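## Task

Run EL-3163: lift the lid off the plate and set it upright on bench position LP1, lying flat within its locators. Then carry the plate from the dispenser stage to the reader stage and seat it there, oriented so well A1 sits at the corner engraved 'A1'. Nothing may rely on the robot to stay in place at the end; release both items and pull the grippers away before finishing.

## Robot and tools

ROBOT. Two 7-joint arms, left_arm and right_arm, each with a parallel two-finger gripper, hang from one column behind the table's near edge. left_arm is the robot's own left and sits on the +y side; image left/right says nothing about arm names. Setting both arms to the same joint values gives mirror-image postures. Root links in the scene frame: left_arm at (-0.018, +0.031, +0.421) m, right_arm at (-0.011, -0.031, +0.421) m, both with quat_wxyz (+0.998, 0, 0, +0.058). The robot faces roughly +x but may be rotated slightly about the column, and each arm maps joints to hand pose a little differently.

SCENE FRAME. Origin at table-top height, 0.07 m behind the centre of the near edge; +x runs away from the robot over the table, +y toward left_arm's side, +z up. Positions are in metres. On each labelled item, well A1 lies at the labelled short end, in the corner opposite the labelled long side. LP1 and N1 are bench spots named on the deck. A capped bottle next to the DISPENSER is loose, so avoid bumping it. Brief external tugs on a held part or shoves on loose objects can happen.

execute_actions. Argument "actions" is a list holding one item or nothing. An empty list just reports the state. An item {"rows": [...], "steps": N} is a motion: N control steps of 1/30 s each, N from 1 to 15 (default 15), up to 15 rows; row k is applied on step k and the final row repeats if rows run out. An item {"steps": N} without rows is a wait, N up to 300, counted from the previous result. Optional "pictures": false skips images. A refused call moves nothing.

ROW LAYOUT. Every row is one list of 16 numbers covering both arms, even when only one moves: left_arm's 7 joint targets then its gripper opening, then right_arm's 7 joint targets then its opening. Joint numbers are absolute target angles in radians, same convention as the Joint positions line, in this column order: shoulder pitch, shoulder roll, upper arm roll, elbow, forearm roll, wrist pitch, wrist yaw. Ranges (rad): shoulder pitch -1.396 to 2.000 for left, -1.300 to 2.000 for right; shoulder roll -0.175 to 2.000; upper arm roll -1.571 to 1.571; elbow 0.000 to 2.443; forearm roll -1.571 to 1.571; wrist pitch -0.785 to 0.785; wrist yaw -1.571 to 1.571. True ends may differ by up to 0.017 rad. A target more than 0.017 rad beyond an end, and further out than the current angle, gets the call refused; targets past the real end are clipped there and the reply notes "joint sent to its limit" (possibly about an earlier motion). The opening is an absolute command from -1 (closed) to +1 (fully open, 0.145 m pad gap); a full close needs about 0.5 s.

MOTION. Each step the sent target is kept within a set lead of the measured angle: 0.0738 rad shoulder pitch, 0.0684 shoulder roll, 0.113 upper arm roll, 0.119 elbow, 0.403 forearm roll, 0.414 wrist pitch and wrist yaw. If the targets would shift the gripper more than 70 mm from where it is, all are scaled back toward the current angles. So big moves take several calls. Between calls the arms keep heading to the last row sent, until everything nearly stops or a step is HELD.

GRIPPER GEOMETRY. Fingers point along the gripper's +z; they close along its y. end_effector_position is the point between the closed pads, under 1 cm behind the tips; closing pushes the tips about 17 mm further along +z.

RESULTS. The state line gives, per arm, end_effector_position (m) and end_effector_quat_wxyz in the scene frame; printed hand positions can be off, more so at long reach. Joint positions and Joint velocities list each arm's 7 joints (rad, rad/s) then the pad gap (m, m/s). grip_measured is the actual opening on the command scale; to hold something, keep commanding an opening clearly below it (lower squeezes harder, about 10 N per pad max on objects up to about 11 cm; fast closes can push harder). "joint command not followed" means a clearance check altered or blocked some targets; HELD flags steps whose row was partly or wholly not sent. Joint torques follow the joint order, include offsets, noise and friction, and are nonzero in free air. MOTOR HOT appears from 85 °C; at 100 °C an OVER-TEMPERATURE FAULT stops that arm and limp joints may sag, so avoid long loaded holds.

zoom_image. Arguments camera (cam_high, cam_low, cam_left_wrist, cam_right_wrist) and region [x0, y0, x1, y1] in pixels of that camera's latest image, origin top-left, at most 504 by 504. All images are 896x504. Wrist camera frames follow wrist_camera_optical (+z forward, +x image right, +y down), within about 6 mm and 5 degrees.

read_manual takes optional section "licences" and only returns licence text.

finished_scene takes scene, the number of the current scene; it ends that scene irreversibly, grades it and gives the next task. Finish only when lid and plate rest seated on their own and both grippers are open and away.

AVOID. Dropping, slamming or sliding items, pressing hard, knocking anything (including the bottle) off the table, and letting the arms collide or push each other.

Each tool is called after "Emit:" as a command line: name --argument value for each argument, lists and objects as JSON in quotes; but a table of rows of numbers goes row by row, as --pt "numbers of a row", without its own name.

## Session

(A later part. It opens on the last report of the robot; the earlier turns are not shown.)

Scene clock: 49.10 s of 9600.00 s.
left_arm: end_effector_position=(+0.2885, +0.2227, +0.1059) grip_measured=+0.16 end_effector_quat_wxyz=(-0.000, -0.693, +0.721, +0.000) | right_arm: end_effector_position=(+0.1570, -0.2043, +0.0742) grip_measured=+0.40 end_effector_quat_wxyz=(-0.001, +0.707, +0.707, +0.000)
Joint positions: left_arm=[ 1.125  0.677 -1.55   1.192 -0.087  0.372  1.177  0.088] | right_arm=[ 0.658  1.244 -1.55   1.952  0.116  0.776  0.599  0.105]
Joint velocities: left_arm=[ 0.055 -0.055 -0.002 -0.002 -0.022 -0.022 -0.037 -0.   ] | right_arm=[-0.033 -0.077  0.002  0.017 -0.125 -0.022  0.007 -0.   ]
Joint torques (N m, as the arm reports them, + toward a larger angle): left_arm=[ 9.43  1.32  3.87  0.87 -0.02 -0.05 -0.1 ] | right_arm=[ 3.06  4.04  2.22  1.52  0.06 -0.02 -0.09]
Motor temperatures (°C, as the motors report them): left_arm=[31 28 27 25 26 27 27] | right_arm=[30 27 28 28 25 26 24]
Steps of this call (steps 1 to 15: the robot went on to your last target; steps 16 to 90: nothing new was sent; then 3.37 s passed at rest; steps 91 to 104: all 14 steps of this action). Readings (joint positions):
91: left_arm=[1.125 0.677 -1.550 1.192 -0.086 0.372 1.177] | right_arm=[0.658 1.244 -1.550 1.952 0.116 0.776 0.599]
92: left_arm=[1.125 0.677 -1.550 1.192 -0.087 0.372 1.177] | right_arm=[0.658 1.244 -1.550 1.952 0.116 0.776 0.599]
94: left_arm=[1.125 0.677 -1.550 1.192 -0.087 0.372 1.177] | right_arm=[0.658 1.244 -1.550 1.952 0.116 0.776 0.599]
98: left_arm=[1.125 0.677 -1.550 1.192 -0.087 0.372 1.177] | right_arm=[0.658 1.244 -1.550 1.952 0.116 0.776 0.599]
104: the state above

Perfectly centred. Lift.

Emit:
execute_actions --actions '[{"rows":[[1.129,0.679,-1.55,1.195,-0.087,0.376,1.185,-0.32,0.6593,1.2467,-1.55,1.9528,0.118,0.779,0.594,0.4],[1.133,0.681,-1.55,1.2,-0.086,0.379,1.19,-0.32,0.6593,1.2467,-1.55,1.9528,0.118,0.779,0.594,0.4],[1.138,0.685,-1.55,1.207,-0.085,0.382,1.196,-0.32,0.6593,1.2467,-1.55,1.9528,0.118,0.779,0.594,0.4],[1.143,0.688,-1.55,1.214,-0.085,0.385,1.201,-0.32,0.6593,1.2467,-1.55,1.9528,0.118,0.779,0.594,0.4],[1.149,0.692,-1.55,1.221,-0.084,0.388,1.207,-0.32,0.6593,1.2467,-1.55,1.9528,0.118,0.779,0.594,0.4],[1.155,0.696,-1.55,1.229,-0.083,0.391,1.213,-0.32,0.6593,1.2467,-1.55,1.9528,0.118,0.779,0.594,0.4],[1.162,0.701,-1.55,1.238,-0.082,0.395,1.22,-0.32,0.6593,1.2467,-1.55,1.9528,0.118,0.779,0.594,0.4],[1.172,0.708,-1.55,1.251,-0.0805,0.4,1.23,-0.32,0.6593,1.2467,-1.55,1.9528,0.118,0.779,0.594,0.4],[1.183,0.714,-1.55,1.263,-0.079,0.405,1.24,-0.32,0.6593,1.2467,-1.55,1.9528,0.118,0.779,0.594,0.4],[1.194,0.72,-1.55,1.275,-0.078,0.41,1.25,-0.32,0.6593,1.2467,-1.55,1.9528,0.118,0.779,0.594,0.4],[1.204,0.726,-1.55,1.286,-0.076,0.415,1.26,-0.32,0.6593,1.2467,-1.55,1.9528,0.118,0.779,0.594,0.4],[1.213,0.731,-1.55,1.295,-0.075,0.419,1.268,-0.32,0.6593,1.2467,-1.55,1.9528,0.118,0.779,0.594,0.4]]}]'

Scene clock: 52.57 s of 9600.00 s.
left_arm: end_effector_position=(+0.2906, +0.2226, +0.1419) grip_measured=+0.16 end_effector_quat_wxyz=(+0.004, -0.692, +0.722, -0.003) | right_arm: end_effector_position=(+0.1570, -0.2043, +0.0742) grip_measured=+0.40 end_effector_quat_wxyz=(-0.001, +0.707, +0.707, +0.000)
Joint positions: left_arm=[ 1.218  0.731 -1.548  1.296 -0.077  0.415  1.26   0.088] | right_arm=[ 0.658  1.244 -1.55   1.952  0.116  0.776  0.599  0.105]
Joint velocities: left_arm=[-0.055  0.055 -0.017 -0.002 -0.007 -0.081  0.022 -0.   ] | right_arm=[-0.055  0.011 -0.002  0.017  0.051  0.007 -0.125  0.   ]
Joint torques (N m, as the arm reports them, + toward a larger angle): left_arm=[8.73 1.43 4.41 0.72 0.07 0.09 0.12] | right_arm=[ 2.93  4.22  2.21  1.67  0.08 -0.03 -0.13]
Motor temperatures (°C, as the motors report them): left_arm=[31 28 27 25 26 27 27] | right_arm=[30 27 28 28 25 26 24]
Steps of this call (steps 1 to 15: the robot went on to your last target; steps 16 to 89: nothing new was sent; steps 90 to 104: all 15 steps of this action). Readings (joint positions):
90: left_arm=[1.126 0.677 -1.550 1.193 -0.087 0.372 1.177] | right_arm=[0.658 1.244 -1.550 1.952 0.116 0.776 0.599]
91: left_arm=[1.128 0.679 -1.550 1.198 -0.087 0.374 1.180] | right_arm=[0.658 1.244 -1.550 1.952 0.116 0.776 0.599]
93: left_arm=[1.139 0.686 -1.550 1.213 -0.086 0.379 1.190] | right_arm=[0.658 1.244 -1.550 1.952 0.116 0.776 0.599]
97: left_arm=[1.168 0.706 -1.550 1.248 -0.083 0.392 1.214] | right_arm=[0.658 1.244 -1.550 1.952 0.116 0.776 0.599]
104: the state above

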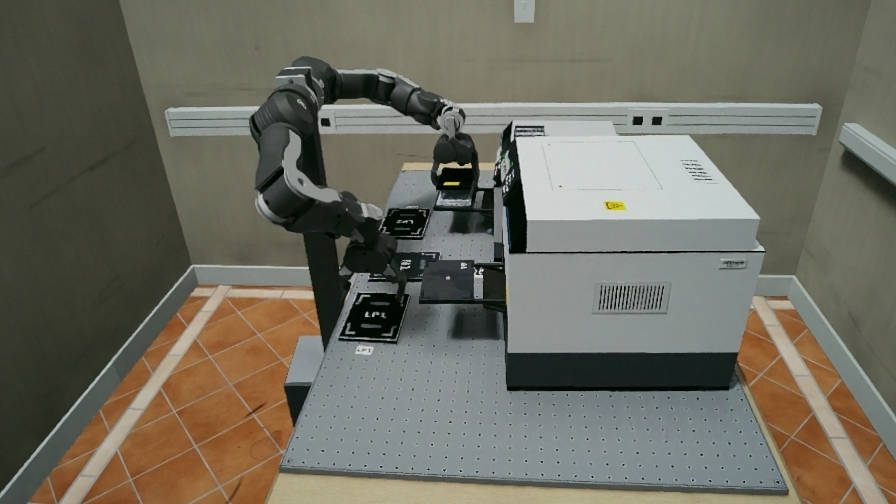

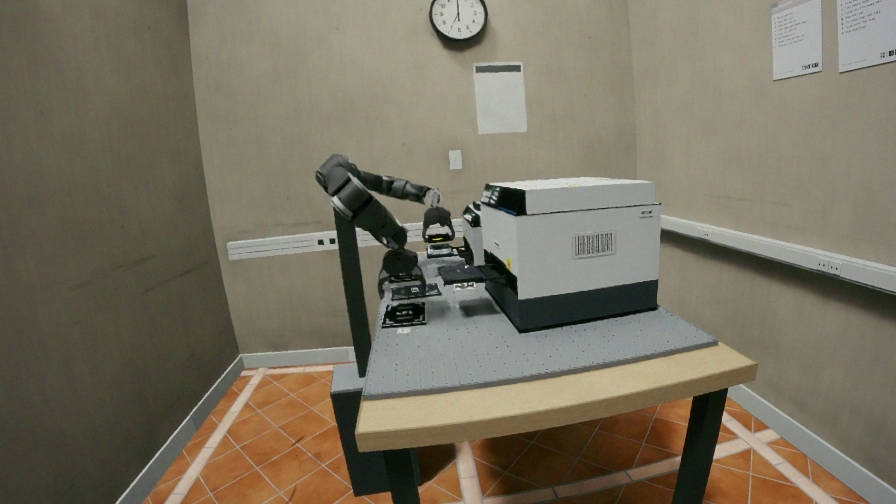

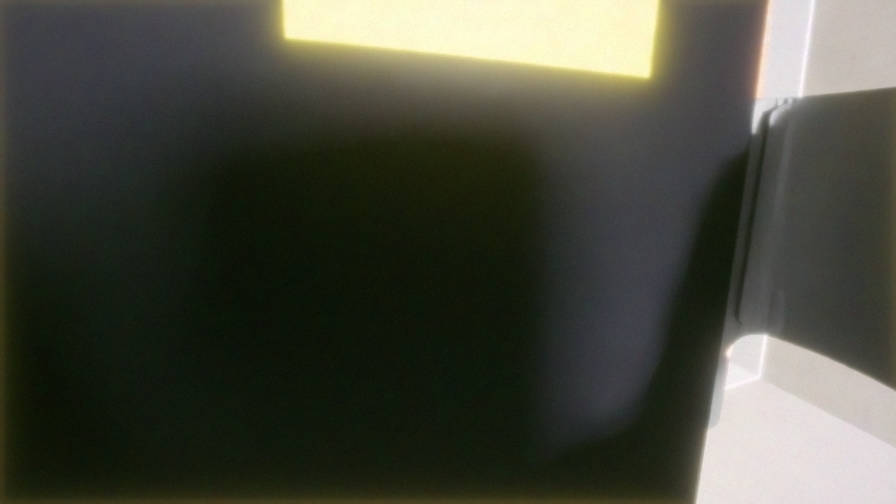

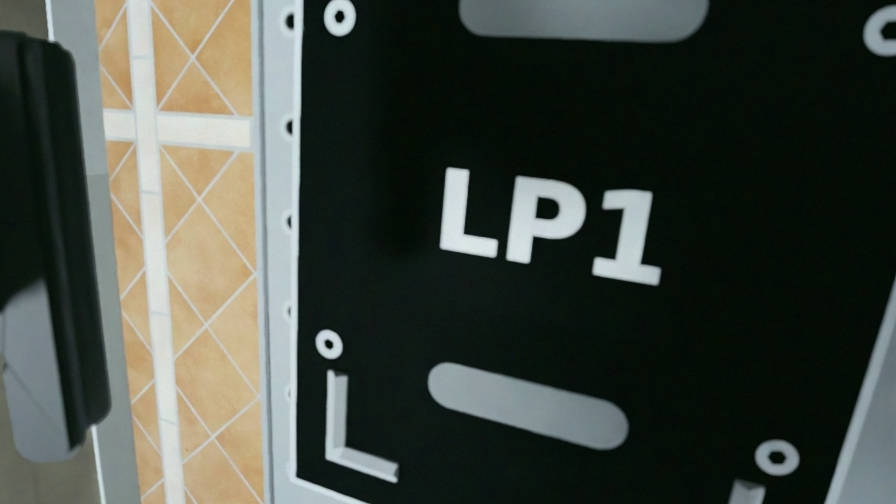

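Emit:
execute_actions --actions '[{"rows":[[1.212,0.72,-1.55,1.305,-0.085,0.40,1.274,-0.32,0.65,1.27,-1.55,1.95,0.118,0.76,0.594,0.4],[1.209,0.70,-1.55,1.323,-0.105,0.372,1.284,-0.32,0.64,1.3,-1.55,1.95,0.118,0.74,0.58,0.4],[1.204,0.676,-1.55,1.345,-0.13,0.337,1.296,-0.32,0.62,1.33,-1.55,1.95,0.118,0.72,0.57,0.4],[1.199,0.651,-1.55,1.367,-0.156,0.301,1.308,-0.32,0.6,1.36,-1.55,1.95,0.118,0.7,0.56,0.4],[1.194,0.626,-1.55,1.39,-0.182,0.265,1.32,-0.32,0.58,1.39,-1.55,1.95,0.118,0.68,0.55,0.4],[1.188,0.601,-1.55,1.412,-0.208,0.229,1.333,-0.32,0.56,1.42,-1.55,1.95,0.118,0.65,0.53,0.4],[1.182,0.576,-1.55,1.434,-0.234,0.193,1.345,-0.32,0.54,1.45,-1.55,1.95,0.118,0.62,0.51,0.4],[1.175,0.551,-1.55,1.457,-0.26,0.157,1.358,-0.32,0.52,1.48,-1.55,1.95,0.118,0.59,0.49,0.4],[1.168,0.526,-1.55,1.479,-0.286,0.121,1.37,-0.32,0.5,1.51,-1.55,1.95,0.118,0.56,0.47,0.4],[1.16,0.501,-1.55,1.501,-0.312,0.085,1.383,-0.32,0.48,1.54,-1.55,1.95,0.118,0.53,0.45,0.4],[1.152,0.476,-1.55,1.524,-0.338,0.049,1.395,-0.32,0.46,1.57,-1.55,1.95,0.118,0.5,0.43,0.4],[1.143,0.451,-1.55,1.546,-0.364,0.013,1.408,-0.32,0.44,1.6,-1.55,1.95,0.118,0.47,0.41,0.4],[1.134,0.426,-1.55,1.566,-0.39,-0.023,1.42,-0.32,0.42,1.62,-1.55,1.95,0.118,0.45,0.4,0.4],[1.123,0.402,-1.55,1.583,-0.417,-0.056,1.43,-0.32,0.4,1.64,-1.55,1.95,0.118,0.43,0.39,0.4],[1.11,0.379,-1.55,1.595,-0.445,-0.085,1.438,-0.32,0.4,1.65,-1.55,1.95,0.118,0.42,0.38,0.4]]}]' --pictures false

Emit:
execute_actions --actions '[{"rows":[[1.09,0.358,-1.55,1.597,-0.472,-0.105,1.44,-0.32,0.4,1.65,-1.55,1.95,0.118,0.42,0.38,0.4],[1.066,0.339,-1.55,1.592,-0.5,-0.12,1.44,-0.32,0.4,1.65,-1.55,1.95,0.118,0.42,0.38,0.4],[1.042,0.32,-1.55,1.583,-0.527,-0.134,1.438,-0.32,0.4,1.65,-1.55,1.95,0.118,0.42,0.38,0.4],[1.018,0.302,-1.55,1.574,-0.554,-0.148,1.436,-0.32,0.4,1.65,-1.55,1.95,0.118,0.42,0.38,0.4],[0.994,0.284,-1.55,1.564,-0.581,-0.161,1.434,-0.32,0.4,1.65,-1.55,1.95,0.118,0.42,0.38,0.4],[0.97,0.266,-1.55,1.555,-0.608,-0.175,1.432,-0.32,0.4,1.65,-1.55,1.95,0.118,0.42,0.38,0.4],[0.946,0.248,-1.55,1.545,-0.635,-0.188,1.43,-0.32,0.4,1.65,-1.55,1.95,0.118,0.42,0.38,0.4],[0.922,0.23,-1.55,1.536,-0.662,-0.202,1.428,-0.32,0.4,1.65,-1.55,1.95,0.118,0.42,0.38,0.4],[0.898,0.212,-1.55,1.526,-0.689,-0.215,1.426,-0.32,0.4,1.65,-1.55,1.95,0.118,0.42,0.38,0.4],[0.874,0.194,-1.55,1.515,-0.716,-0.229,1.423,-0.32,0.4,1.65,-1.55,1.95,0.118,0.42,0.38,0.4],[0.851,0.178,-1.55,1.503,-0.743,-0.242,1.419,-0.32,0.4,1.65,-1.55,1.95,0.118,0.42,0.38,0.4],[0.83,0.165,-1.55,1.488,-0.768,-0.255,1.413,-0.32,0.4,1.65,-1.55,1.95,0.118,0.42,0.38,0.4],[0.812,0.155,-1.55,1.47,-0.79,-0.266,1.402,-0.32,0.4,1.65,-1.55,1.95,0.118,0.42,0.38,0.4],[0.797,0.148,-1.55,1.45,-0.808,-0.275,1.388,-0.32,0.4,1.65,-1.55,1.95,0.118,0.42,0.38,0.4],[0.785,0.143,-1.55,1.43,-0.823,-0.283,1.373,-0.32,0.4,1.65,-1.55,1.95,0.118,0.42,0.38,0.4]]}]' --pictures false

Emit:
execute_actions --actions '[{"rows":[[0.774,0.138,-1.552,1.412,-0.836,-0.289,1.359,-0.32,0.4,1.65,-1.55,1.95,0.118,0.42,0.38,0.4],[0.763,0.133,-1.552,1.392,-0.851,-0.297,1.343,-0.32,0.4,1.65,-1.55,1.95,0.118,0.42,0.38,0.4],[0.752,0.128,-1.552,1.372,-0.866,-0.305,1.329,-0.32,0.4,1.65,-1.55,1.95,0.118,0.42,0.38,0.4],[0.742,0.124,-1.552,1.354,-0.879,-0.312,1.316,-0.32,0.4,1.65,-1.55,1.95,0.118,0.42,0.38,0.4],[0.733,0.12,-1.552,1.338,-0.89,-0.318,1.304,-0.32,0.4,1.65,-1.55,1.95,0.118,0.42,0.38,0.4],[0.726,0.117,-1.552,1.325,-0.9,-0.3225,1.295,-0.32,0.4,1.65,-1.55,1.95,0.118,0.42,0.38,0.4],[0.721,0.1147,-1.552,1.316,-0.907,-0.326,1.288,-0.32,0.4,1.65,-1.55,1.95,0.118,0.42,0.38,0.4]]}]'

Emit:
zoom_image --camera "cam_high" --region '[350,220,460,305]'

Scene clock: 62.33 s of 9600.00 s.
left_arm: end_effector_position=(+0.2316, +0.0549, +0.1391) grip_measured=+0.16 end_effector_quat_wxyz=(-0.010, -0.197, +0.980, -0.014) | right_arm: end_effector_position=(+0.0925, -0.3153, +0.0854) grip_measured=+0.40 end_effector_quat_wxyz=(+0.024, +0.721, +0.691, -0.042)
Joint positions: left_arm=[ 1.116  0.373 -1.55   1.597 -0.41  -0.044  1.418  0.088] | right_arm=[ 0.396  1.651 -1.553  1.949  0.117  0.445  0.403  0.105]
Joint velocities: left_arm=[-0.319 -0.626 -0.002  0.291 -0.593 -0.857  0.125 -0.   ] | right_arm=[ 0.011  0.209 -0.061 -0.002  0.051 -0.359 -0.227  0.   ]
Joint torques (N m, as the arm reports them, + toward a larger angle): left_arm=[ 8.24  2.38  4.75  0.84 -0.2  -0.09  0.26] | right_arm=[ 2.01  4.6   2.12  0.89  0.02 -0.18 -0.33]
Motor temperatures (°C, as the motors report them): left_arm=[31 28 28 25 26 27 27] | right_arm=[30 28 27 28 25 26 24]
Steps of this call (steps 1 to 15: the robot went on to your last target; steps 16 to 150: nothing new was sent; then 4.27 s passed at rest; steps 151 to 165: all 15 steps of this action). Readings (joint positions):
151: left_arm=[1.215 0.729 -1.551 1.299 -0.081 0.414 1.265] | right_arm=[0.655 1.253 -1.549 1.953 0.117 0.768 0.598]
152: left_arm=[1.215 0.720 -1.551 1.310 -0.095 0.398 1.271] | right_arm=[0.644 1.282 -1.549 1.954 0.118 0.754 0.592]
154: left_arm=[1.208 0.666 -1.551 1.356 -0.136 0.343 1.289] | right_arm=[0.602 1.364 -1.548 1.950 0.117 0.724 0.575]
158: left_arm=[1.180 0.545 -1.551 1.457 -0.225 0.202 1.335] | right_arm=[0.522 1.473 -1.549 1.950 0.117 0.627 0.518]
165: the state above

Scene clock: 62.83 s of 9600.00 s.
left_arm: end_effector_position=(+0.1851, -0.0008, +0.0653) grip_measured=+0.16 end_effector_quat_wxyz=(-0.008, -0.028, +1.000, +0.000) | right_arm: end_effector_position=(+0.0967, -0.3116, +0.0851) grip_measured=+0.40 end_effector_quat_wxyz=(+0.024, +0.718, +0.695, -0.027)
Joint positions: left_arm=[ 0.787  0.14  -1.55   1.436 -0.798 -0.269  1.392  0.088] | right_arm=[ 0.399  1.65  -1.552  1.949  0.117  0.423  0.385  0.105]
Joint velocities: left_arm=[-0.363 -0.055 -0.002 -0.574 -0.447 -0.227 -0.33   0.   ] | right_arm=[ 0.099 -0.077  0.002  0.002  0.022 -0.066 -0.022 -0.   ]
Joint torques (N m, as the arm reports them, + toward a larger angle): left_arm=[ 7.19 -0.44  3.71  2.63  0.02 -0.1  -0.1 ] | right_arm=[ 1.25  5.36  1.72  0.84  0.01 -0.19 -0.11]
Motor temperatures (°C, as the motors report them): left_arm=[31 28 28 25 26 27 27] | right_arm=[30 28 27 28 25 26 24]
Steps of this call (steps 1 to 15: all 15 steps of this action). Readings (joint positions):
1: left_arm=[1.099 0.353 -1.548 1.601 -0.436 -0.071 1.424] | right_arm=[0.398 1.654 -1.553 1.948 0.117 0.436 0.395]
2: left_arm=[1.076 0.336 -1.547 1.597 -0.465 -0.092 1.428] | right_arm=[0.399 1.652 -1.552 1.949 0.117 0.430 0.390]
4: left_arm=[1.021 0.304 -1.548 1.576 -0.521 -0.126 1.431] | right_arm=[0.399 1.650 -1.552 1.949 0.117 0.424 0.387]
8: left_arm=[0.928 0.230 -1.548 1.539 -0.630 -0.183 1.431] | right_arm=[0.399 1.650 -1.552 1.949 0.117 0.423 0.385]
15: the state above

Scene clock: 63.33 s of 9600.00 s.
left_arm: end_effector_position=(+0.1877, +0.0001, +0.0376) grip_measured=+0.16 end_effector_quat_wxyz=(+0.000, -0.023, +1.000, -0.001) | right_arm: end_effector_position=(+0.0967, -0.3116, +0.0851) grip_measured=+0.40 end_effector_quat_wxyz=(+0.024, +0.718, +0.695, -0.027)
Joint positions: left_arm=[ 0.721  0.115 -1.55   1.317 -0.905 -0.323  1.294  0.088] | right_arm=[ 0.399  1.65  -1.552  1.949  0.117  0.423  0.385  0.105]
Joint velocities: left_arm=[-0.077  0.033 -0.012 -0.007  0.007 -0.051  0.022  0.   ] | right_arm=[ 0.055 -0.011 -0.002 -0.007  0.007 -0.066  0.007 -0.   ]
Joint torques (N m, as the arm reports them, + toward a larger angle): left_arm=[ 6.81 -1.39  2.99  2.62 -0.05 -0.09 -0.2 ] | right_arm=[ 0.88  5.82  1.81  0.84  0.02 -0.18 -0.11]
Motor temperatures (°C, as the motors report them): left_arm=[31 28 28 25 26 27 27] | right_arm=[30 28 27 28 25 26 24]
Steps of this call (steps 1 to 15: all 15 steps of this action). Readings (joint positions):
1: left_arm=[0.778 0.139 -1.550 1.416 -0.815 -0.277 1.380] | right_arm=[0.399 1.650 -1.552 1.949 0.117 0.423 0.385]
2: left_arm=[0.769 0.137 -1.550 1.396 -0.832 -0.284 1.367] | right_arm=[0.399 1.650 -1.552 1.949 0.117 0.423 0.385]
4: left_arm=[0.746 0.127 -1.550 1.357 -0.862 -0.300 1.339] | right_arm=[0.399 1.650 -1.552 1.949 0.117 0.423 0.385]
8: left_arm=[0.721 0.116 -1.550 1.317 -0.900 -0.320 1.300] | right_arm=[0.399 1.650 -1.552 1.949 0.117 0.423 0.385]
15: the state above

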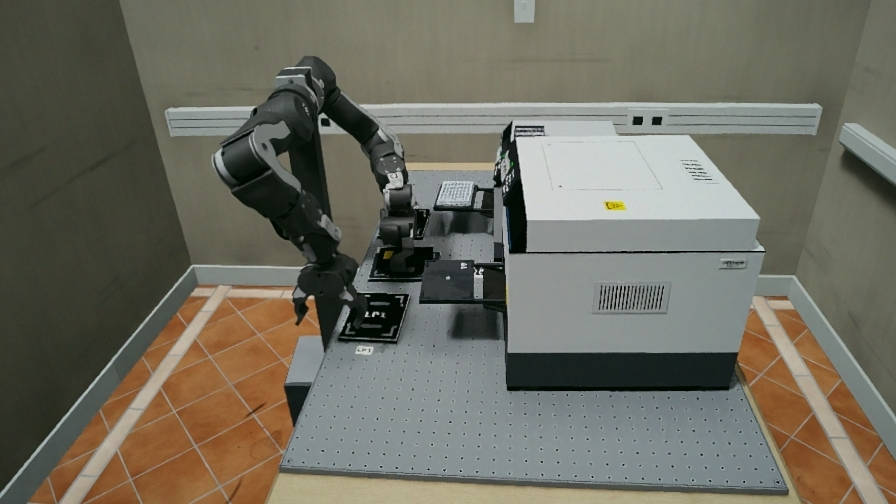

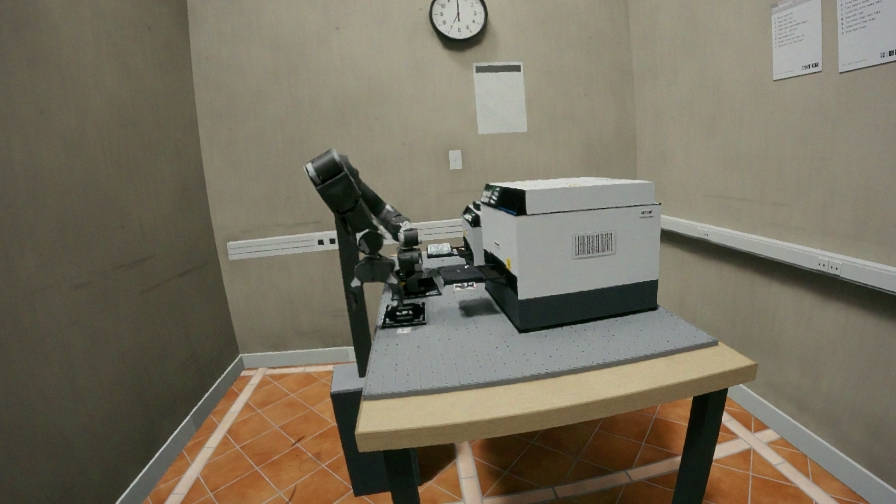

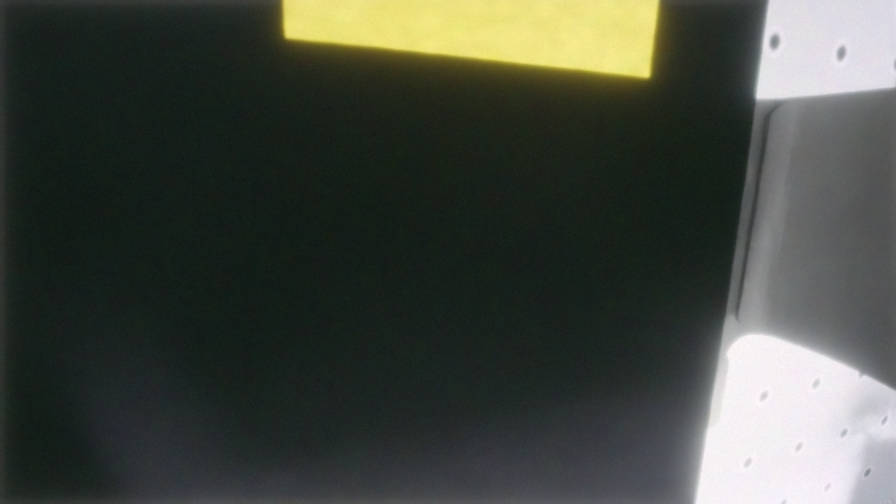

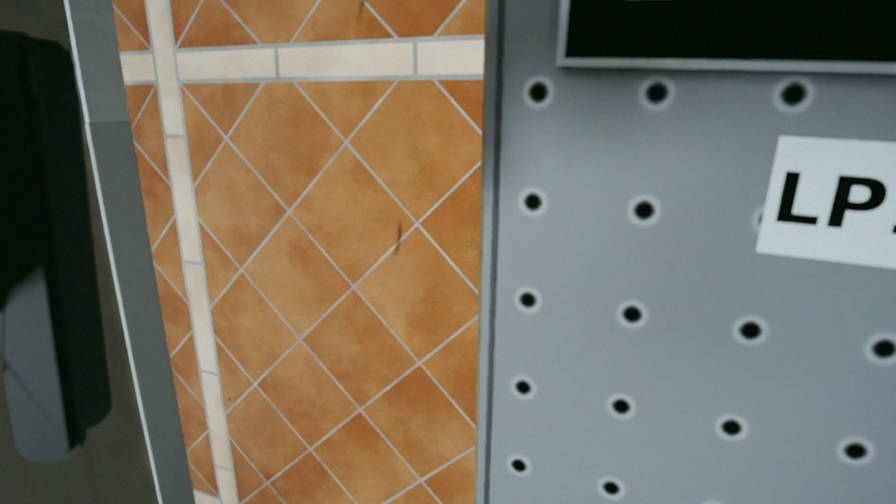

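Region (350, 220, 460, 305) of cam_high's 896x504 image, scaled by 4.582, with more detail than that image has; it fills the top 389 rows of this view, and the rest is white.

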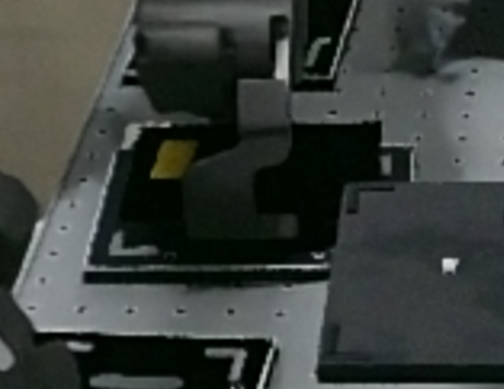

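Emit:
execute_actions --actions '[{"rows":[[0.718,0.1135,-1.552,1.31,-0.911,-0.328,1.284,-0.32,0.4,1.65,-1.55,1.95,0.118,0.42,0.38,0.4],[0.715,0.112,-1.552,1.304,-0.915,-0.33,1.28,-0.32,0.4,1.65,-1.55,1.95,0.118,0.42,0.38,0.4],[0.712,0.1105,-1.552,1.298,-0.92,-0.333,1.275,-0.32,0.4,1.65,-1.55,1.95,0.118,0.42,0.38,0.4],[0.709,0.109,-1.552,1.292,-0.924,-0.335,1.271,-0.32,0.4,1.65,-1.55,1.95,0.118,0.42,0.38,0.4],[0.706,0.108,-1.552,1.286,-0.929,-0.337,1.267,-0.32,0.4,1.65,-1.55,1.95,0.118,0.42,0.38,0.4],[0.7025,0.1065,-1.552,1.28,-0.933,-0.3395,1.2625,-0.32,0.4,1.65,-1.55,1.95,0.118,0.42,0.38,0.4]],"steps":11}]' --pictures false

Emit:
execute_actions --actions '[{"rows":[[0.70,0.1055,-1.552,1.275,-0.9365,-0.341,1.259,-0.32,0.4,1.65,-1.55,1.95,0.118,0.42,0.38,0.4],[0.70,0.1055,-1.552,1.275,-0.9365,-0.341,1.259,-0.32,0.4,1.65,-1.55,1.95,0.118,0.42,0.38,0.4],[0.6975,0.104,-1.552,1.27,-0.94,-0.343,1.2555,-0.32,0.4,1.65,-1.55,1.95,0.118,0.42,0.38,0.4]],"steps":9}]'

Emit:
zoom_image --camera "cam_high" --region '[350,220,460,305]'

Scene clock: 67.27 s of 9600.00 s.
left_arm: end_effector_position=(+0.1875, +0.0013, +0.0296) grip_measured=+0.16 end_effector_quat_wxyz=(+0.000, -0.022, +1.000, +0.001) | right_arm: end_effector_position=(+0.0967, -0.3116, +0.0851) grip_measured=+0.40 end_effector_quat_wxyz=(+0.024, +0.718, +0.695, -0.027)
Joint positions: left_arm=[ 0.704  0.108 -1.55   1.282 -0.931 -0.336  1.269  0.088] | right_arm=[ 0.399  1.65  -1.552  1.949  0.117  0.423  0.385  0.105]
Joint velocities: left_arm=[ 0.033 -0.077 -0.007  0.002 -0.051 -0.051 -0.007  0.   ] | right_arm=[-0.033  0.011 -0.002  0.007  0.007  0.007 -0.066 -0.   ]
Joint torques (N m, as the arm reports them, + toward a larger angle): left_arm=[ 6.43 -1.54  2.96  2.49 -0.08 -0.06 -0.22] | right_arm=[ 1.26  5.54  1.75  0.94  0.02 -0.14 -0.1 ]
Motor temperatures (°C, as the motors report them): left_arm=[31 28 28 25 26 27 27] | right_arm=[29 28 27 28 25 26 24]
Steps of this call (steps 1 to 15: the robot went on to your last target; steps 16 to 90: nothing new was sent; then 0.57 s passed at rest; steps 91 to 101: all 11 steps of this action). Readings (joint positions):
91: left_arm=[0.721 0.114 -1.550 1.315 -0.907 -0.324 1.293] | right_arm=[0.399 1.650 -1.552 1.949 0.117 0.423 0.385]
92: left_arm=[0.721 0.113 -1.550 1.308 -0.910 -0.325 1.289] | right_arm=[0.399 1.650 -1.552 1.949 0.117 0.423 0.385]
94: left_arm=[0.714 0.111 -1.550 1.296 -0.918 -0.329 1.282] | right_arm=[0.399 1.650 -1.552 1.949 0.117 0.423 0.385]
98: left_arm=[0.704 0.108 -1.550 1.282 -0.930 -0.336 1.270] | right_arm=[0.399 1.650 -1.552 1.949 0.117 0.423 0.385]
101: the state above

Scene clock: 67.57 s of 9600.00 s.
left_arm: end_effector_position=(+0.1879, +0.0010, +0.0281) grip_measured=+0.16 end_effector_quat_wxyz=(+0.001, -0.021, +1.000, +0.000) | right_arm: end_effector_position=(+0.0967, -0.3116, +0.0851) grip_measured=+0.40 end_effector_quat_wxyz=(+0.024, +0.718, +0.695, -0.027)
Joint positions: left_arm=[ 0.701  0.105 -1.55   1.273 -0.938 -0.34   1.262  0.088] | right_arm=[ 0.399  1.65  -1.552  1.949  0.117  0.423  0.385  0.105]
Joint velocities: left_arm=[-0.011 -0.077 -0.002  0.002 -0.022 -0.022 -0.051  0.   ] | right_arm=[-0.055 -0.011 -0.012 -0.002  0.007  0.037 -0.051  0.   ]
Joint torques (N m, as the arm reports them, + toward a larger angle): left_arm=[ 5.88 -1.62  2.98  2.39 -0.08 -0.08 -0.22] | right_arm=[ 1.12  5.61  1.91  0.91  0.04 -0.19 -0.12]
Motor temperatures (°C, as the motors report them): left_arm=[31 28 28 25 26 27 27] | right_arm=[29 28 27 28 25 26 24]
Steps of this call (steps 1 to 9: all 9 steps of this action). Readings (joint positions):
1: left_arm=[0.704 0.107 -1.550 1.279 -0.932 -0.337 1.267] | right_arm=[0.399 1.650 -1.552 1.949 0.117 0.423 0.385]
2: left_arm=[0.704 0.106 -1.550 1.278 -0.934 -0.338 1.266] | right_arm=[0.399 1.650 -1.552 1.949 0.117 0.423 0.385]
4: left_arm=[0.702 0.105 -1.550 1.273 -0.937 -0.339 1.263] | right_arm=[0.399 1.650 -1.552 1.949 0.117 0.423 0.385]
8: left_arm=[0.701 0.105 -1.550 1.273 -0.938 -0.340 1.262] | right_arm=[0.399 1.650 -1.552 1.949 0.117 0.423 0.385]
9: the state above

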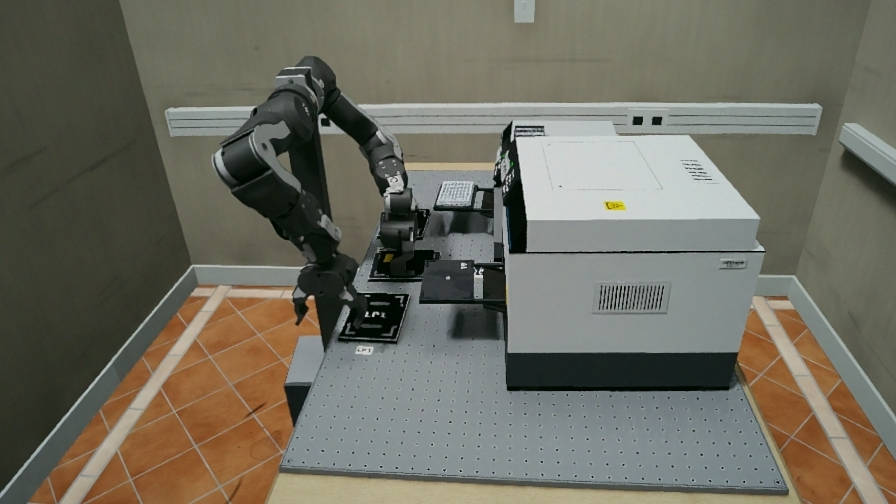

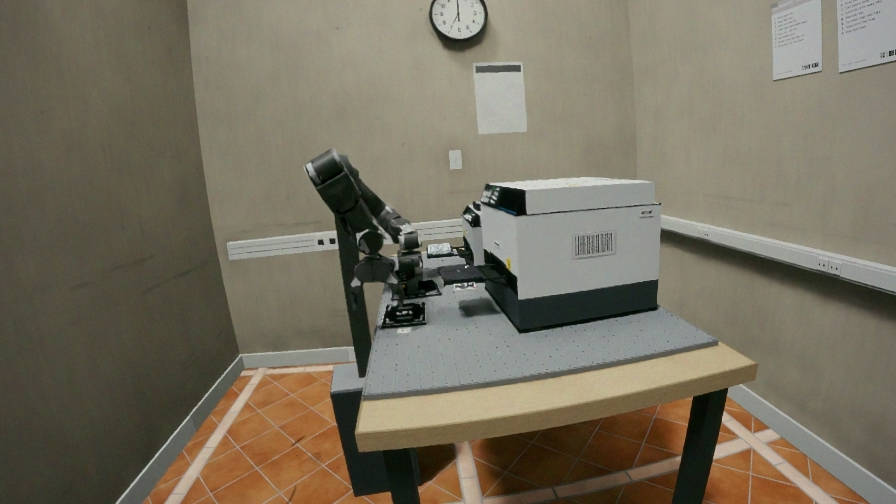

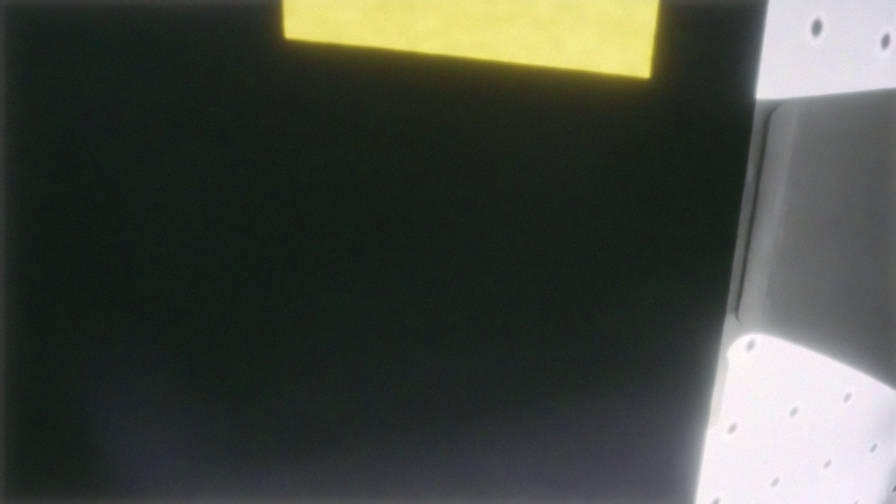

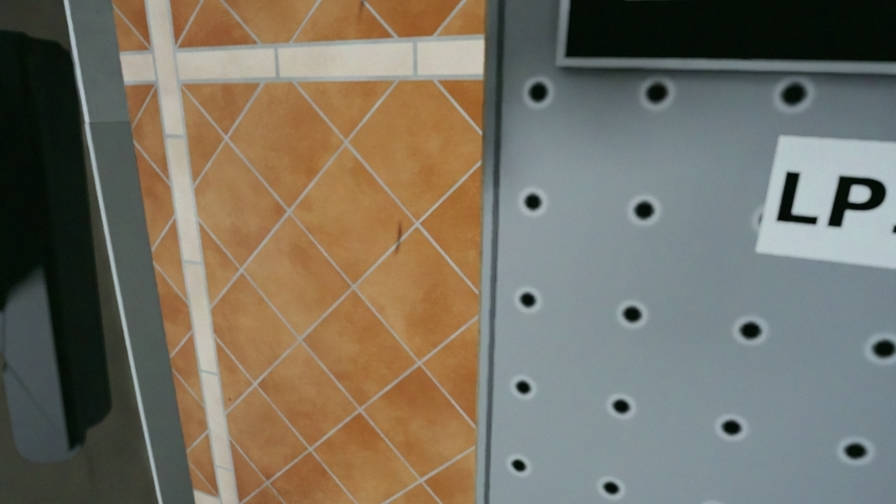

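Region (350, 220, 460, 305) of cam_high's 896x504 image, scaled by 4.582, with more detail than that image has; it fills the top 389 rows of this view, and the rest is white.

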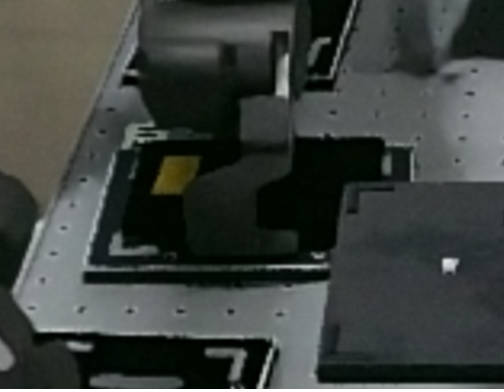

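Down 1.5 mm more, release, rise to look.

Emit:
execute_actions --actions '[{"rows":[[0.695,0.103,-1.552,1.267,-0.942,-0.344,1.253,-0.32,0.4,1.65,-1.55,1.95,0.118,0.42,0.38,0.4],[0.693,0.1025,-1.552,1.264,-0.944,-0.345,1.251,-0.32,0.4,1.65,-1.55,1.95,0.118,0.42,0.38,0.4],[0.693,0.1025,-1.552,1.264,-0.944,-0.345,1.251,-0.32,0.4,1.65,-1.55,1.95,0.118,0.42,0.38,0.4],[0.693,0.1025,-1.552,1.264,-0.944,-0.345,1.251,-0.15,0.4,1.65,-1.55,1.95,0.118,0.42,0.38,0.4],[0.693,0.1025,-1.552,1.264,-0.944,-0.345,1.251,0,0.4,1.65,-1.55,1.95,0.118,0.42,0.38,0.4],[0.693,0.1025,-1.552,1.264,-0.944,-0.345,1.251,0.08,0.4,1.65,-1.55,1.95,0.118,0.42,0.38,0.4],[0.693,0.1025,-1.552,1.264,-0.944,-0.345,1.251,0.12,0.4,1.65,-1.55,1.95,0.118,0.42,0.38,0.4],[0.693,0.1025,-1.552,1.264,-0.944,-0.345,1.251,0.15,0.4,1.65,-1.55,1.95,0.118,0.42,0.38,0.4],[0.693,0.1025,-1.552,1.264,-0.944,-0.345,1.251,0.17,0.4,1.65,-1.55,1.95,0.118,0.42,0.38,0.4],[0.693,0.1025,-1.552,1.264,-0.944,-0.345,1.251,0.2,0.4,1.65,-1.55,1.95,0.118,0.42,0.38,0.4],[0.693,0.1025,-1.552,1.264,-0.944,-0.345,1.251,0.26,0.4,1.65,-1.55,1.95,0.118,0.42,0.38,0.4],[0.693,0.1025,-1.552,1.264,-0.944,-0.345,1.251,0.33,0.4,1.65,-1.55,1.95,0.118,0.42,0.38,0.4],[0.693,0.1025,-1.552,1.264,-0.944,-0.345,1.251,0.4,0.4,1.65,-1.55,1.95,0.118,0.42,0.38,0.4]]}]' --pictures false

Emit:
execute_actions --actions '[{"rows":[[0.704,0.106,-1.55,1.28,-0.93,-0.335,1.272,0.4,0.41,1.63,-1.55,1.95,0.118,0.44,0.39,0.4],[0.715,0.112,-1.55,1.303,-0.914,-0.326,1.29,0.4,0.43,1.6,-1.55,1.95,0.118,0.47,0.41,0.4],[0.733,0.12,-1.55,1.338,-0.888,-0.313,1.315,0.4,0.45,1.57,-1.55,1.95,0.118,0.5,0.43,0.4],[0.752,0.128,-1.55,1.372,-0.862,-0.3,1.34,0.4,0.47,1.54,-1.55,1.95,0.118,0.53,0.45,0.4],[0.774,0.138,-1.55,1.412,-0.832,-0.284,1.37,0.4,0.49,1.51,-1.55,1.95,0.118,0.56,0.47,0.4],[0.797,0.147,-1.55,1.452,-0.802,-0.268,1.4,0.4,0.51,1.48,-1.55,1.95,0.118,0.59,0.49,0.4],[0.8245,0.1565,-1.55,1.497,-0.768,-0.25,1.432,0.4,0.53,1.45,-1.55,1.95,0.118,0.62,0.51,0.4],[0.85,0.164,-1.55,1.535,-0.737,-0.235,1.46,0.4,0.55,1.42,-1.55,1.95,0.118,0.65,0.53,0.4],[0.868,0.169,-1.55,1.558,-0.718,-0.225,1.478,0.4,0.57,1.4,-1.55,1.95,0.118,0.67,0.54,0.4],[0.88,0.172,-1.55,1.573,-0.705,-0.218,1.49,0.4,0.58,1.39,-1.55,1.95,0.118,0.68,0.55,0.4]]}]'

Scene clock: 72.97 s of 9600.00 s.
left_arm: end_effector_position=(+0.1873, +0.0008, +0.0267) grip_measured=+0.40 end_effector_quat_wxyz=(+0.000, -0.021, +1.000, -0.000) | right_arm: end_effector_position=(+0.0967, -0.3116, +0.0851) grip_measured=+0.40 end_effector_quat_wxyz=(+0.024, +0.718, +0.695, -0.027)
Joint positions: left_arm=[ 0.697  0.103 -1.55   1.267 -0.943 -0.342  1.257  0.105] | right_arm=[ 0.399  1.65  -1.552  1.949  0.117  0.423  0.385  0.105]
Joint velocities: left_arm=[ 0.033 -0.033 -0.002  0.012 -0.051 -0.037  0.022  0.   ] | right_arm=[ 0.011  0.055 -0.007 -0.007  0.081 -0.037  0.051 -0.   ]
Joint torques (N m, as the arm reports them, + toward a larger angle): left_arm=[ 5.72 -1.48  2.87  2.18 -0.04 -0.08 -0.22] | right_arm=[ 1.17  5.68  1.9   0.9   0.05 -0.17 -0.11]
Motor temperatures (°C, as the motors report them): left_arm=[30 28 27 25 26 27 27] | right_arm=[29 28 27 28 25 26 24]
Steps of this call (steps 1 to 15: the robot went on to your last target; steps 16 to 90: nothing new was sent; then 1.90 s passed at rest; steps 91 to 105: all 15 steps of this action). Readings (joint positions):
91: left_arm=[0.700 0.104 -1.550 1.271 -0.939 -0.340 1.260] | right_arm=[0.399 1.650 -1.552 1.949 0.117 0.423 0.385]
92: left_arm=[0.698 0.104 -1.550 1.268 -0.941 -0.341 1.259] | right_arm=[0.399 1.650 -1.552 1.949 0.117 0.423 0.385]
94: left_arm=[0.698 0.103 -1.550 1.267 -0.943 -0.341 1.259] | right_arm=[0.399 1.650 -1.552 1.949 0.117 0.423 0.385]
98: left_arm=[0.698 0.103 -1.550 1.267 -0.943 -0.342 1.259] | right_arm=[0.399 1.650 -1.552 1.949 0.117 0.423 0.385]
105: the state above

Scene clock: 73.47 s of 9600.00 s.
left_arm: end_effector_position=(+0.1879, +0.0015, +0.1008) grip_measured=+0.40 end_effector_quat_wxyz=(+0.004, -0.018, +1.000, +0.001) | right_arm: end_effector_position=(+0.1389, -0.2477, +0.0740) grip_measured=+0.40 end_effector_quat_wxyz=(+0.013, +0.718, +0.695, -0.018)
Joint positions: left_arm=[ 0.882  0.171 -1.546  1.576 -0.707 -0.221  1.483  0.105] | right_arm=[ 0.581  1.39  -1.548  1.95   0.118  0.676  0.544  0.105]
Joint velocities: left_arm=[-0.011  0.011  0.007 -0.012 -0.007 -0.022  0.081 -0.   ] | right_arm=[-0.011 -0.077  0.002 -0.002 -0.051 -0.007  0.007 -0.   ]
Joint torques (N m, as the arm reports them, + toward a larger angle): left_arm=[ 6.9  -0.87  3.42  2.13  0.06  0.13  0.14] | right_arm=[2.22 4.35 1.41 1.4  0.05 0.01 0.22]
Motor temperatures (°C, as the motors report them): left_arm=[30 28 27 25 26 27 27] | right_arm=[29 28 27 28 25 26 24]
Steps of this call (steps 1 to 15: all 15 steps of this action). Readings (joint positions):
1: left_arm=[0.699 0.105 -1.550 1.274 -0.938 -0.340 1.261] | right_arm=[0.405 1.642 -1.552 1.948 0.117 0.431 0.387]
2: left_arm=[0.706 0.111 -1.550 1.295 -0.928 -0.335 1.271] | right_arm=[0.424 1.615 -1.554 1.946 0.117 0.451 0.397]
4: left_arm=[0.746 0.128 -1.551 1.367 -0.888 -0.316 1.309] | right_arm=[0.469 1.535 -1.551 1.948 0.117 0.496 0.424]
8: left_arm=[0.849 0.162 -1.548 1.531 -0.774 -0.257 1.419] | right_arm=[0.547 1.424 -1.551 1.949 0.118 0.612 0.500]
15: the state above

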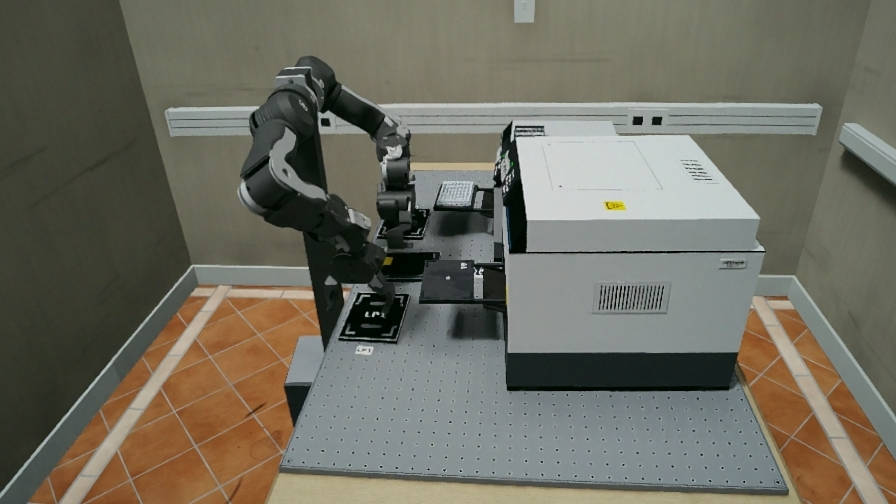

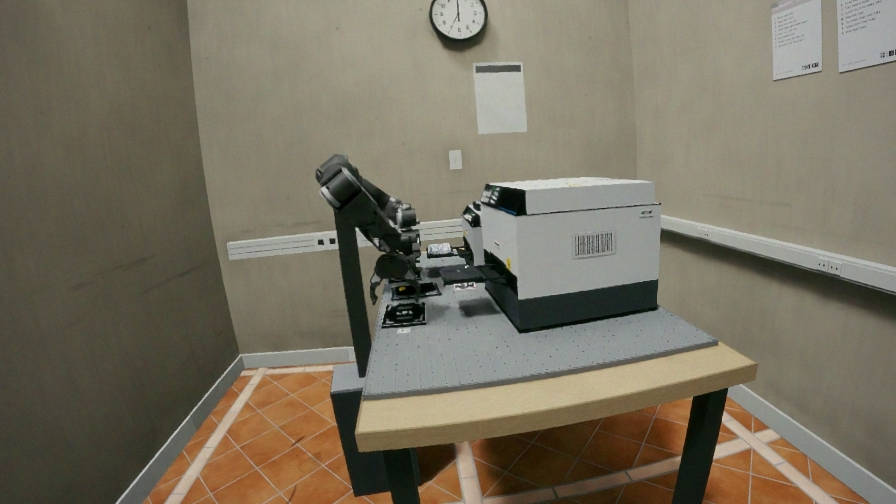

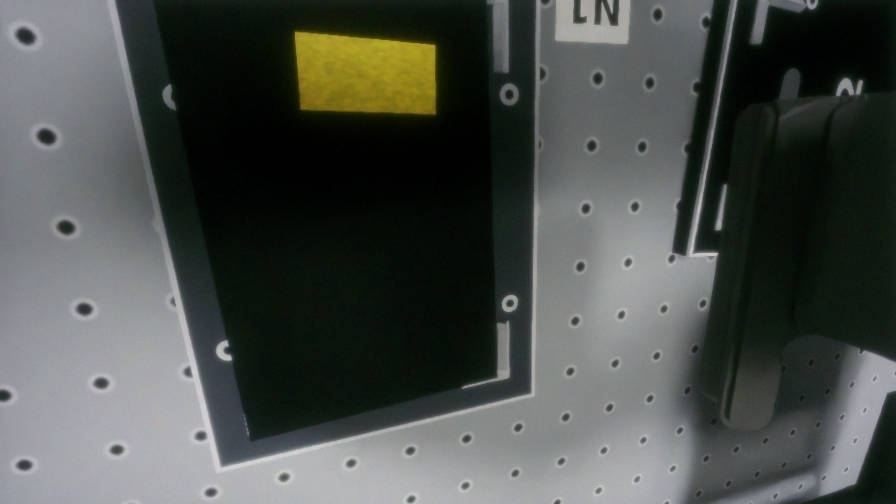

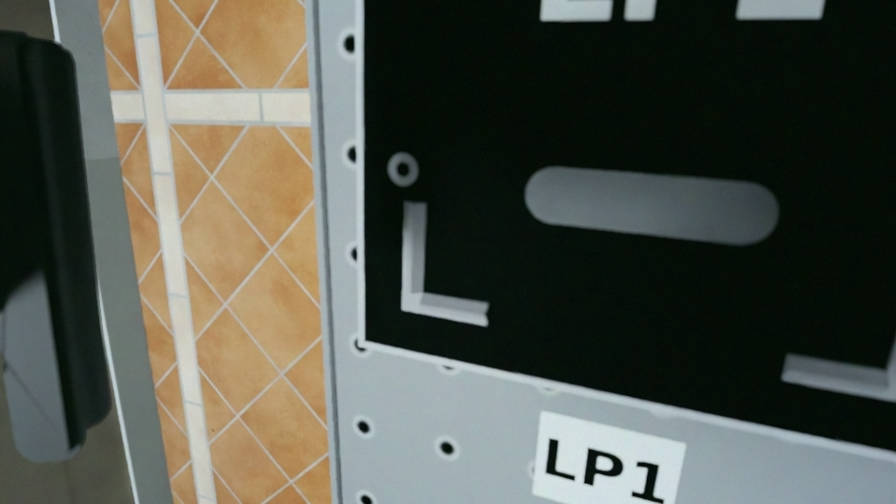

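Emit:
execute_actions --actions '[]'

Scene clock: 79.13 s of 9600.00 s.
left_arm: end_effector_position=(+0.1878, +0.0016, +0.1008) grip_measured=+0.40 end_effector_quat_wxyz=(+0.003, -0.019, +1.000, +0.002) | right_arm: end_effector_position=(+0.1388, -0.2478, +0.0740) grip_measured=+0.40 end_effector_quat_wxyz=(+0.013, +0.719, +0.695, -0.018)
Joint positions: left_arm=[ 0.882  0.171 -1.546  1.576 -0.707 -0.221  1.484  0.105] | right_arm=[ 0.581  1.39  -1.548  1.95   0.118  0.677  0.544  0.105]
Joint velocities: left_arm=[ 0.011 -0.011 -0.017 -0.002 -0.051 -0.037 -0.022 -0.   ] | right_arm=[ 0.055  0.011 -0.007 -0.017  0.051 -0.022  0.007 -0.   ]
Joint torques (N m, as the arm reports them, + toward a larger angle): left_arm=[ 6.8  -0.82  3.43  2.05  0.05  0.11  0.14] | right_arm=[2.16 4.2  1.5  1.36 0.01 0.01 0.2 ]
Motor temperatures (°C, as the motors report them): left_arm=[30 28 27 25 26 27 27] | right_arm=[29 28 27 28 25 26 24]
Steps of this call (steps 1 to 15: the robot went on to your last target; steps 16 to 90: nothing new was sent; then 2.67 s passed at rest). Readings (joint positions):
1: left_arm=[0.882 0.171 -1.546 1.576 -0.707 -0.221 1.484] | right_arm=[0.581 1.390 -1.548 1.950 0.118 0.677 0.544]
2: left_arm=[0.882 0.171 -1.546 1.576 -0.707 -0.221 1.484] | right_arm=[0.581 1.390 -1.548 1.950 0.118 0.677 0.544]
4: left_arm=[0.882 0.171 -1.546 1.576 -0.707 -0.221 1.484] | right_arm=[0.581 1.390 -1.548 1.950 0.118 0.677 0.544]
8: left_arm=[0.882 0.171 -1.546 1.576 -0.707 -0.221 1.484] | right_arm=[0.581 1.390 -1.548 1.950 0.118 0.677 0.544]
90: the state above
All arms were judged still, so your last target was given up. Only a new action makes them travel on or press farther. Fingers that are still opening or closing keep moving.

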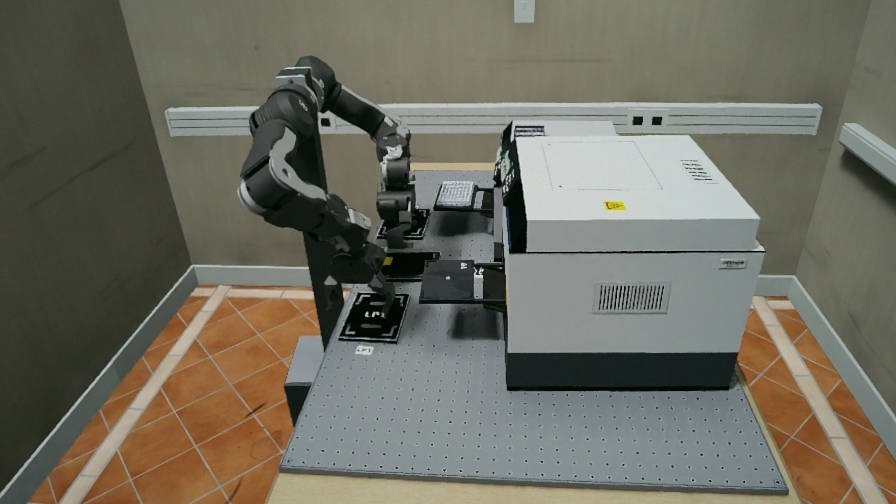

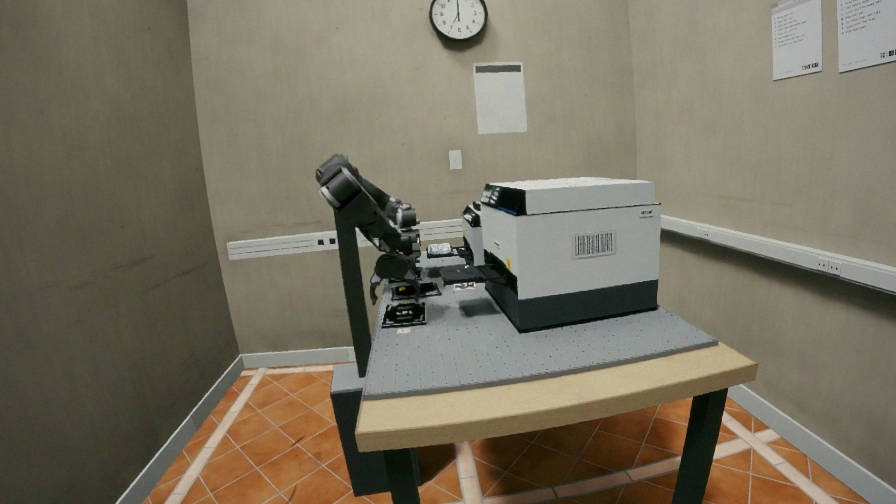

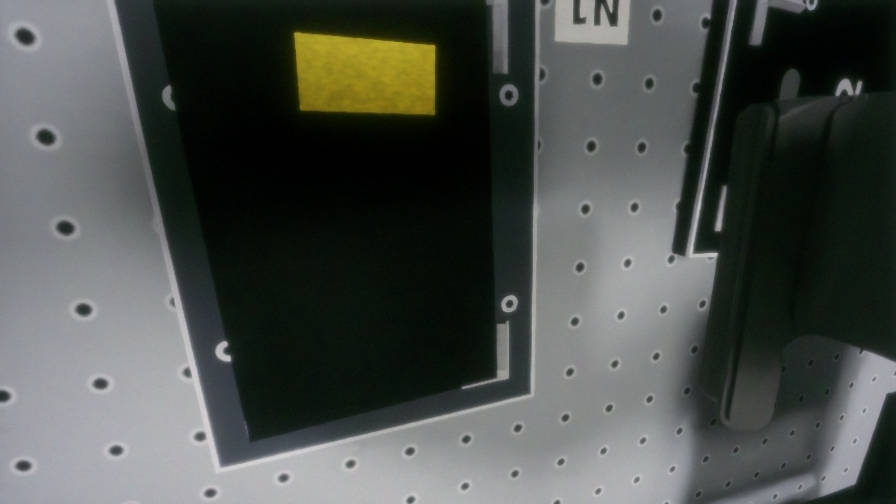

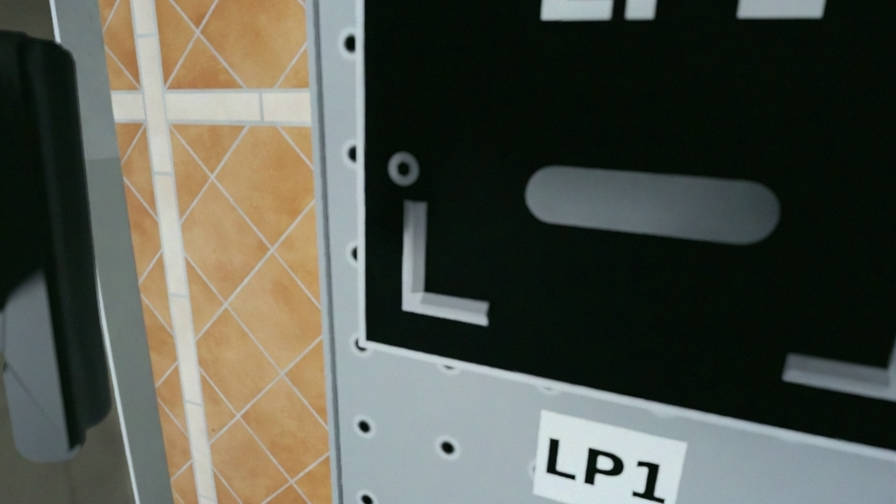

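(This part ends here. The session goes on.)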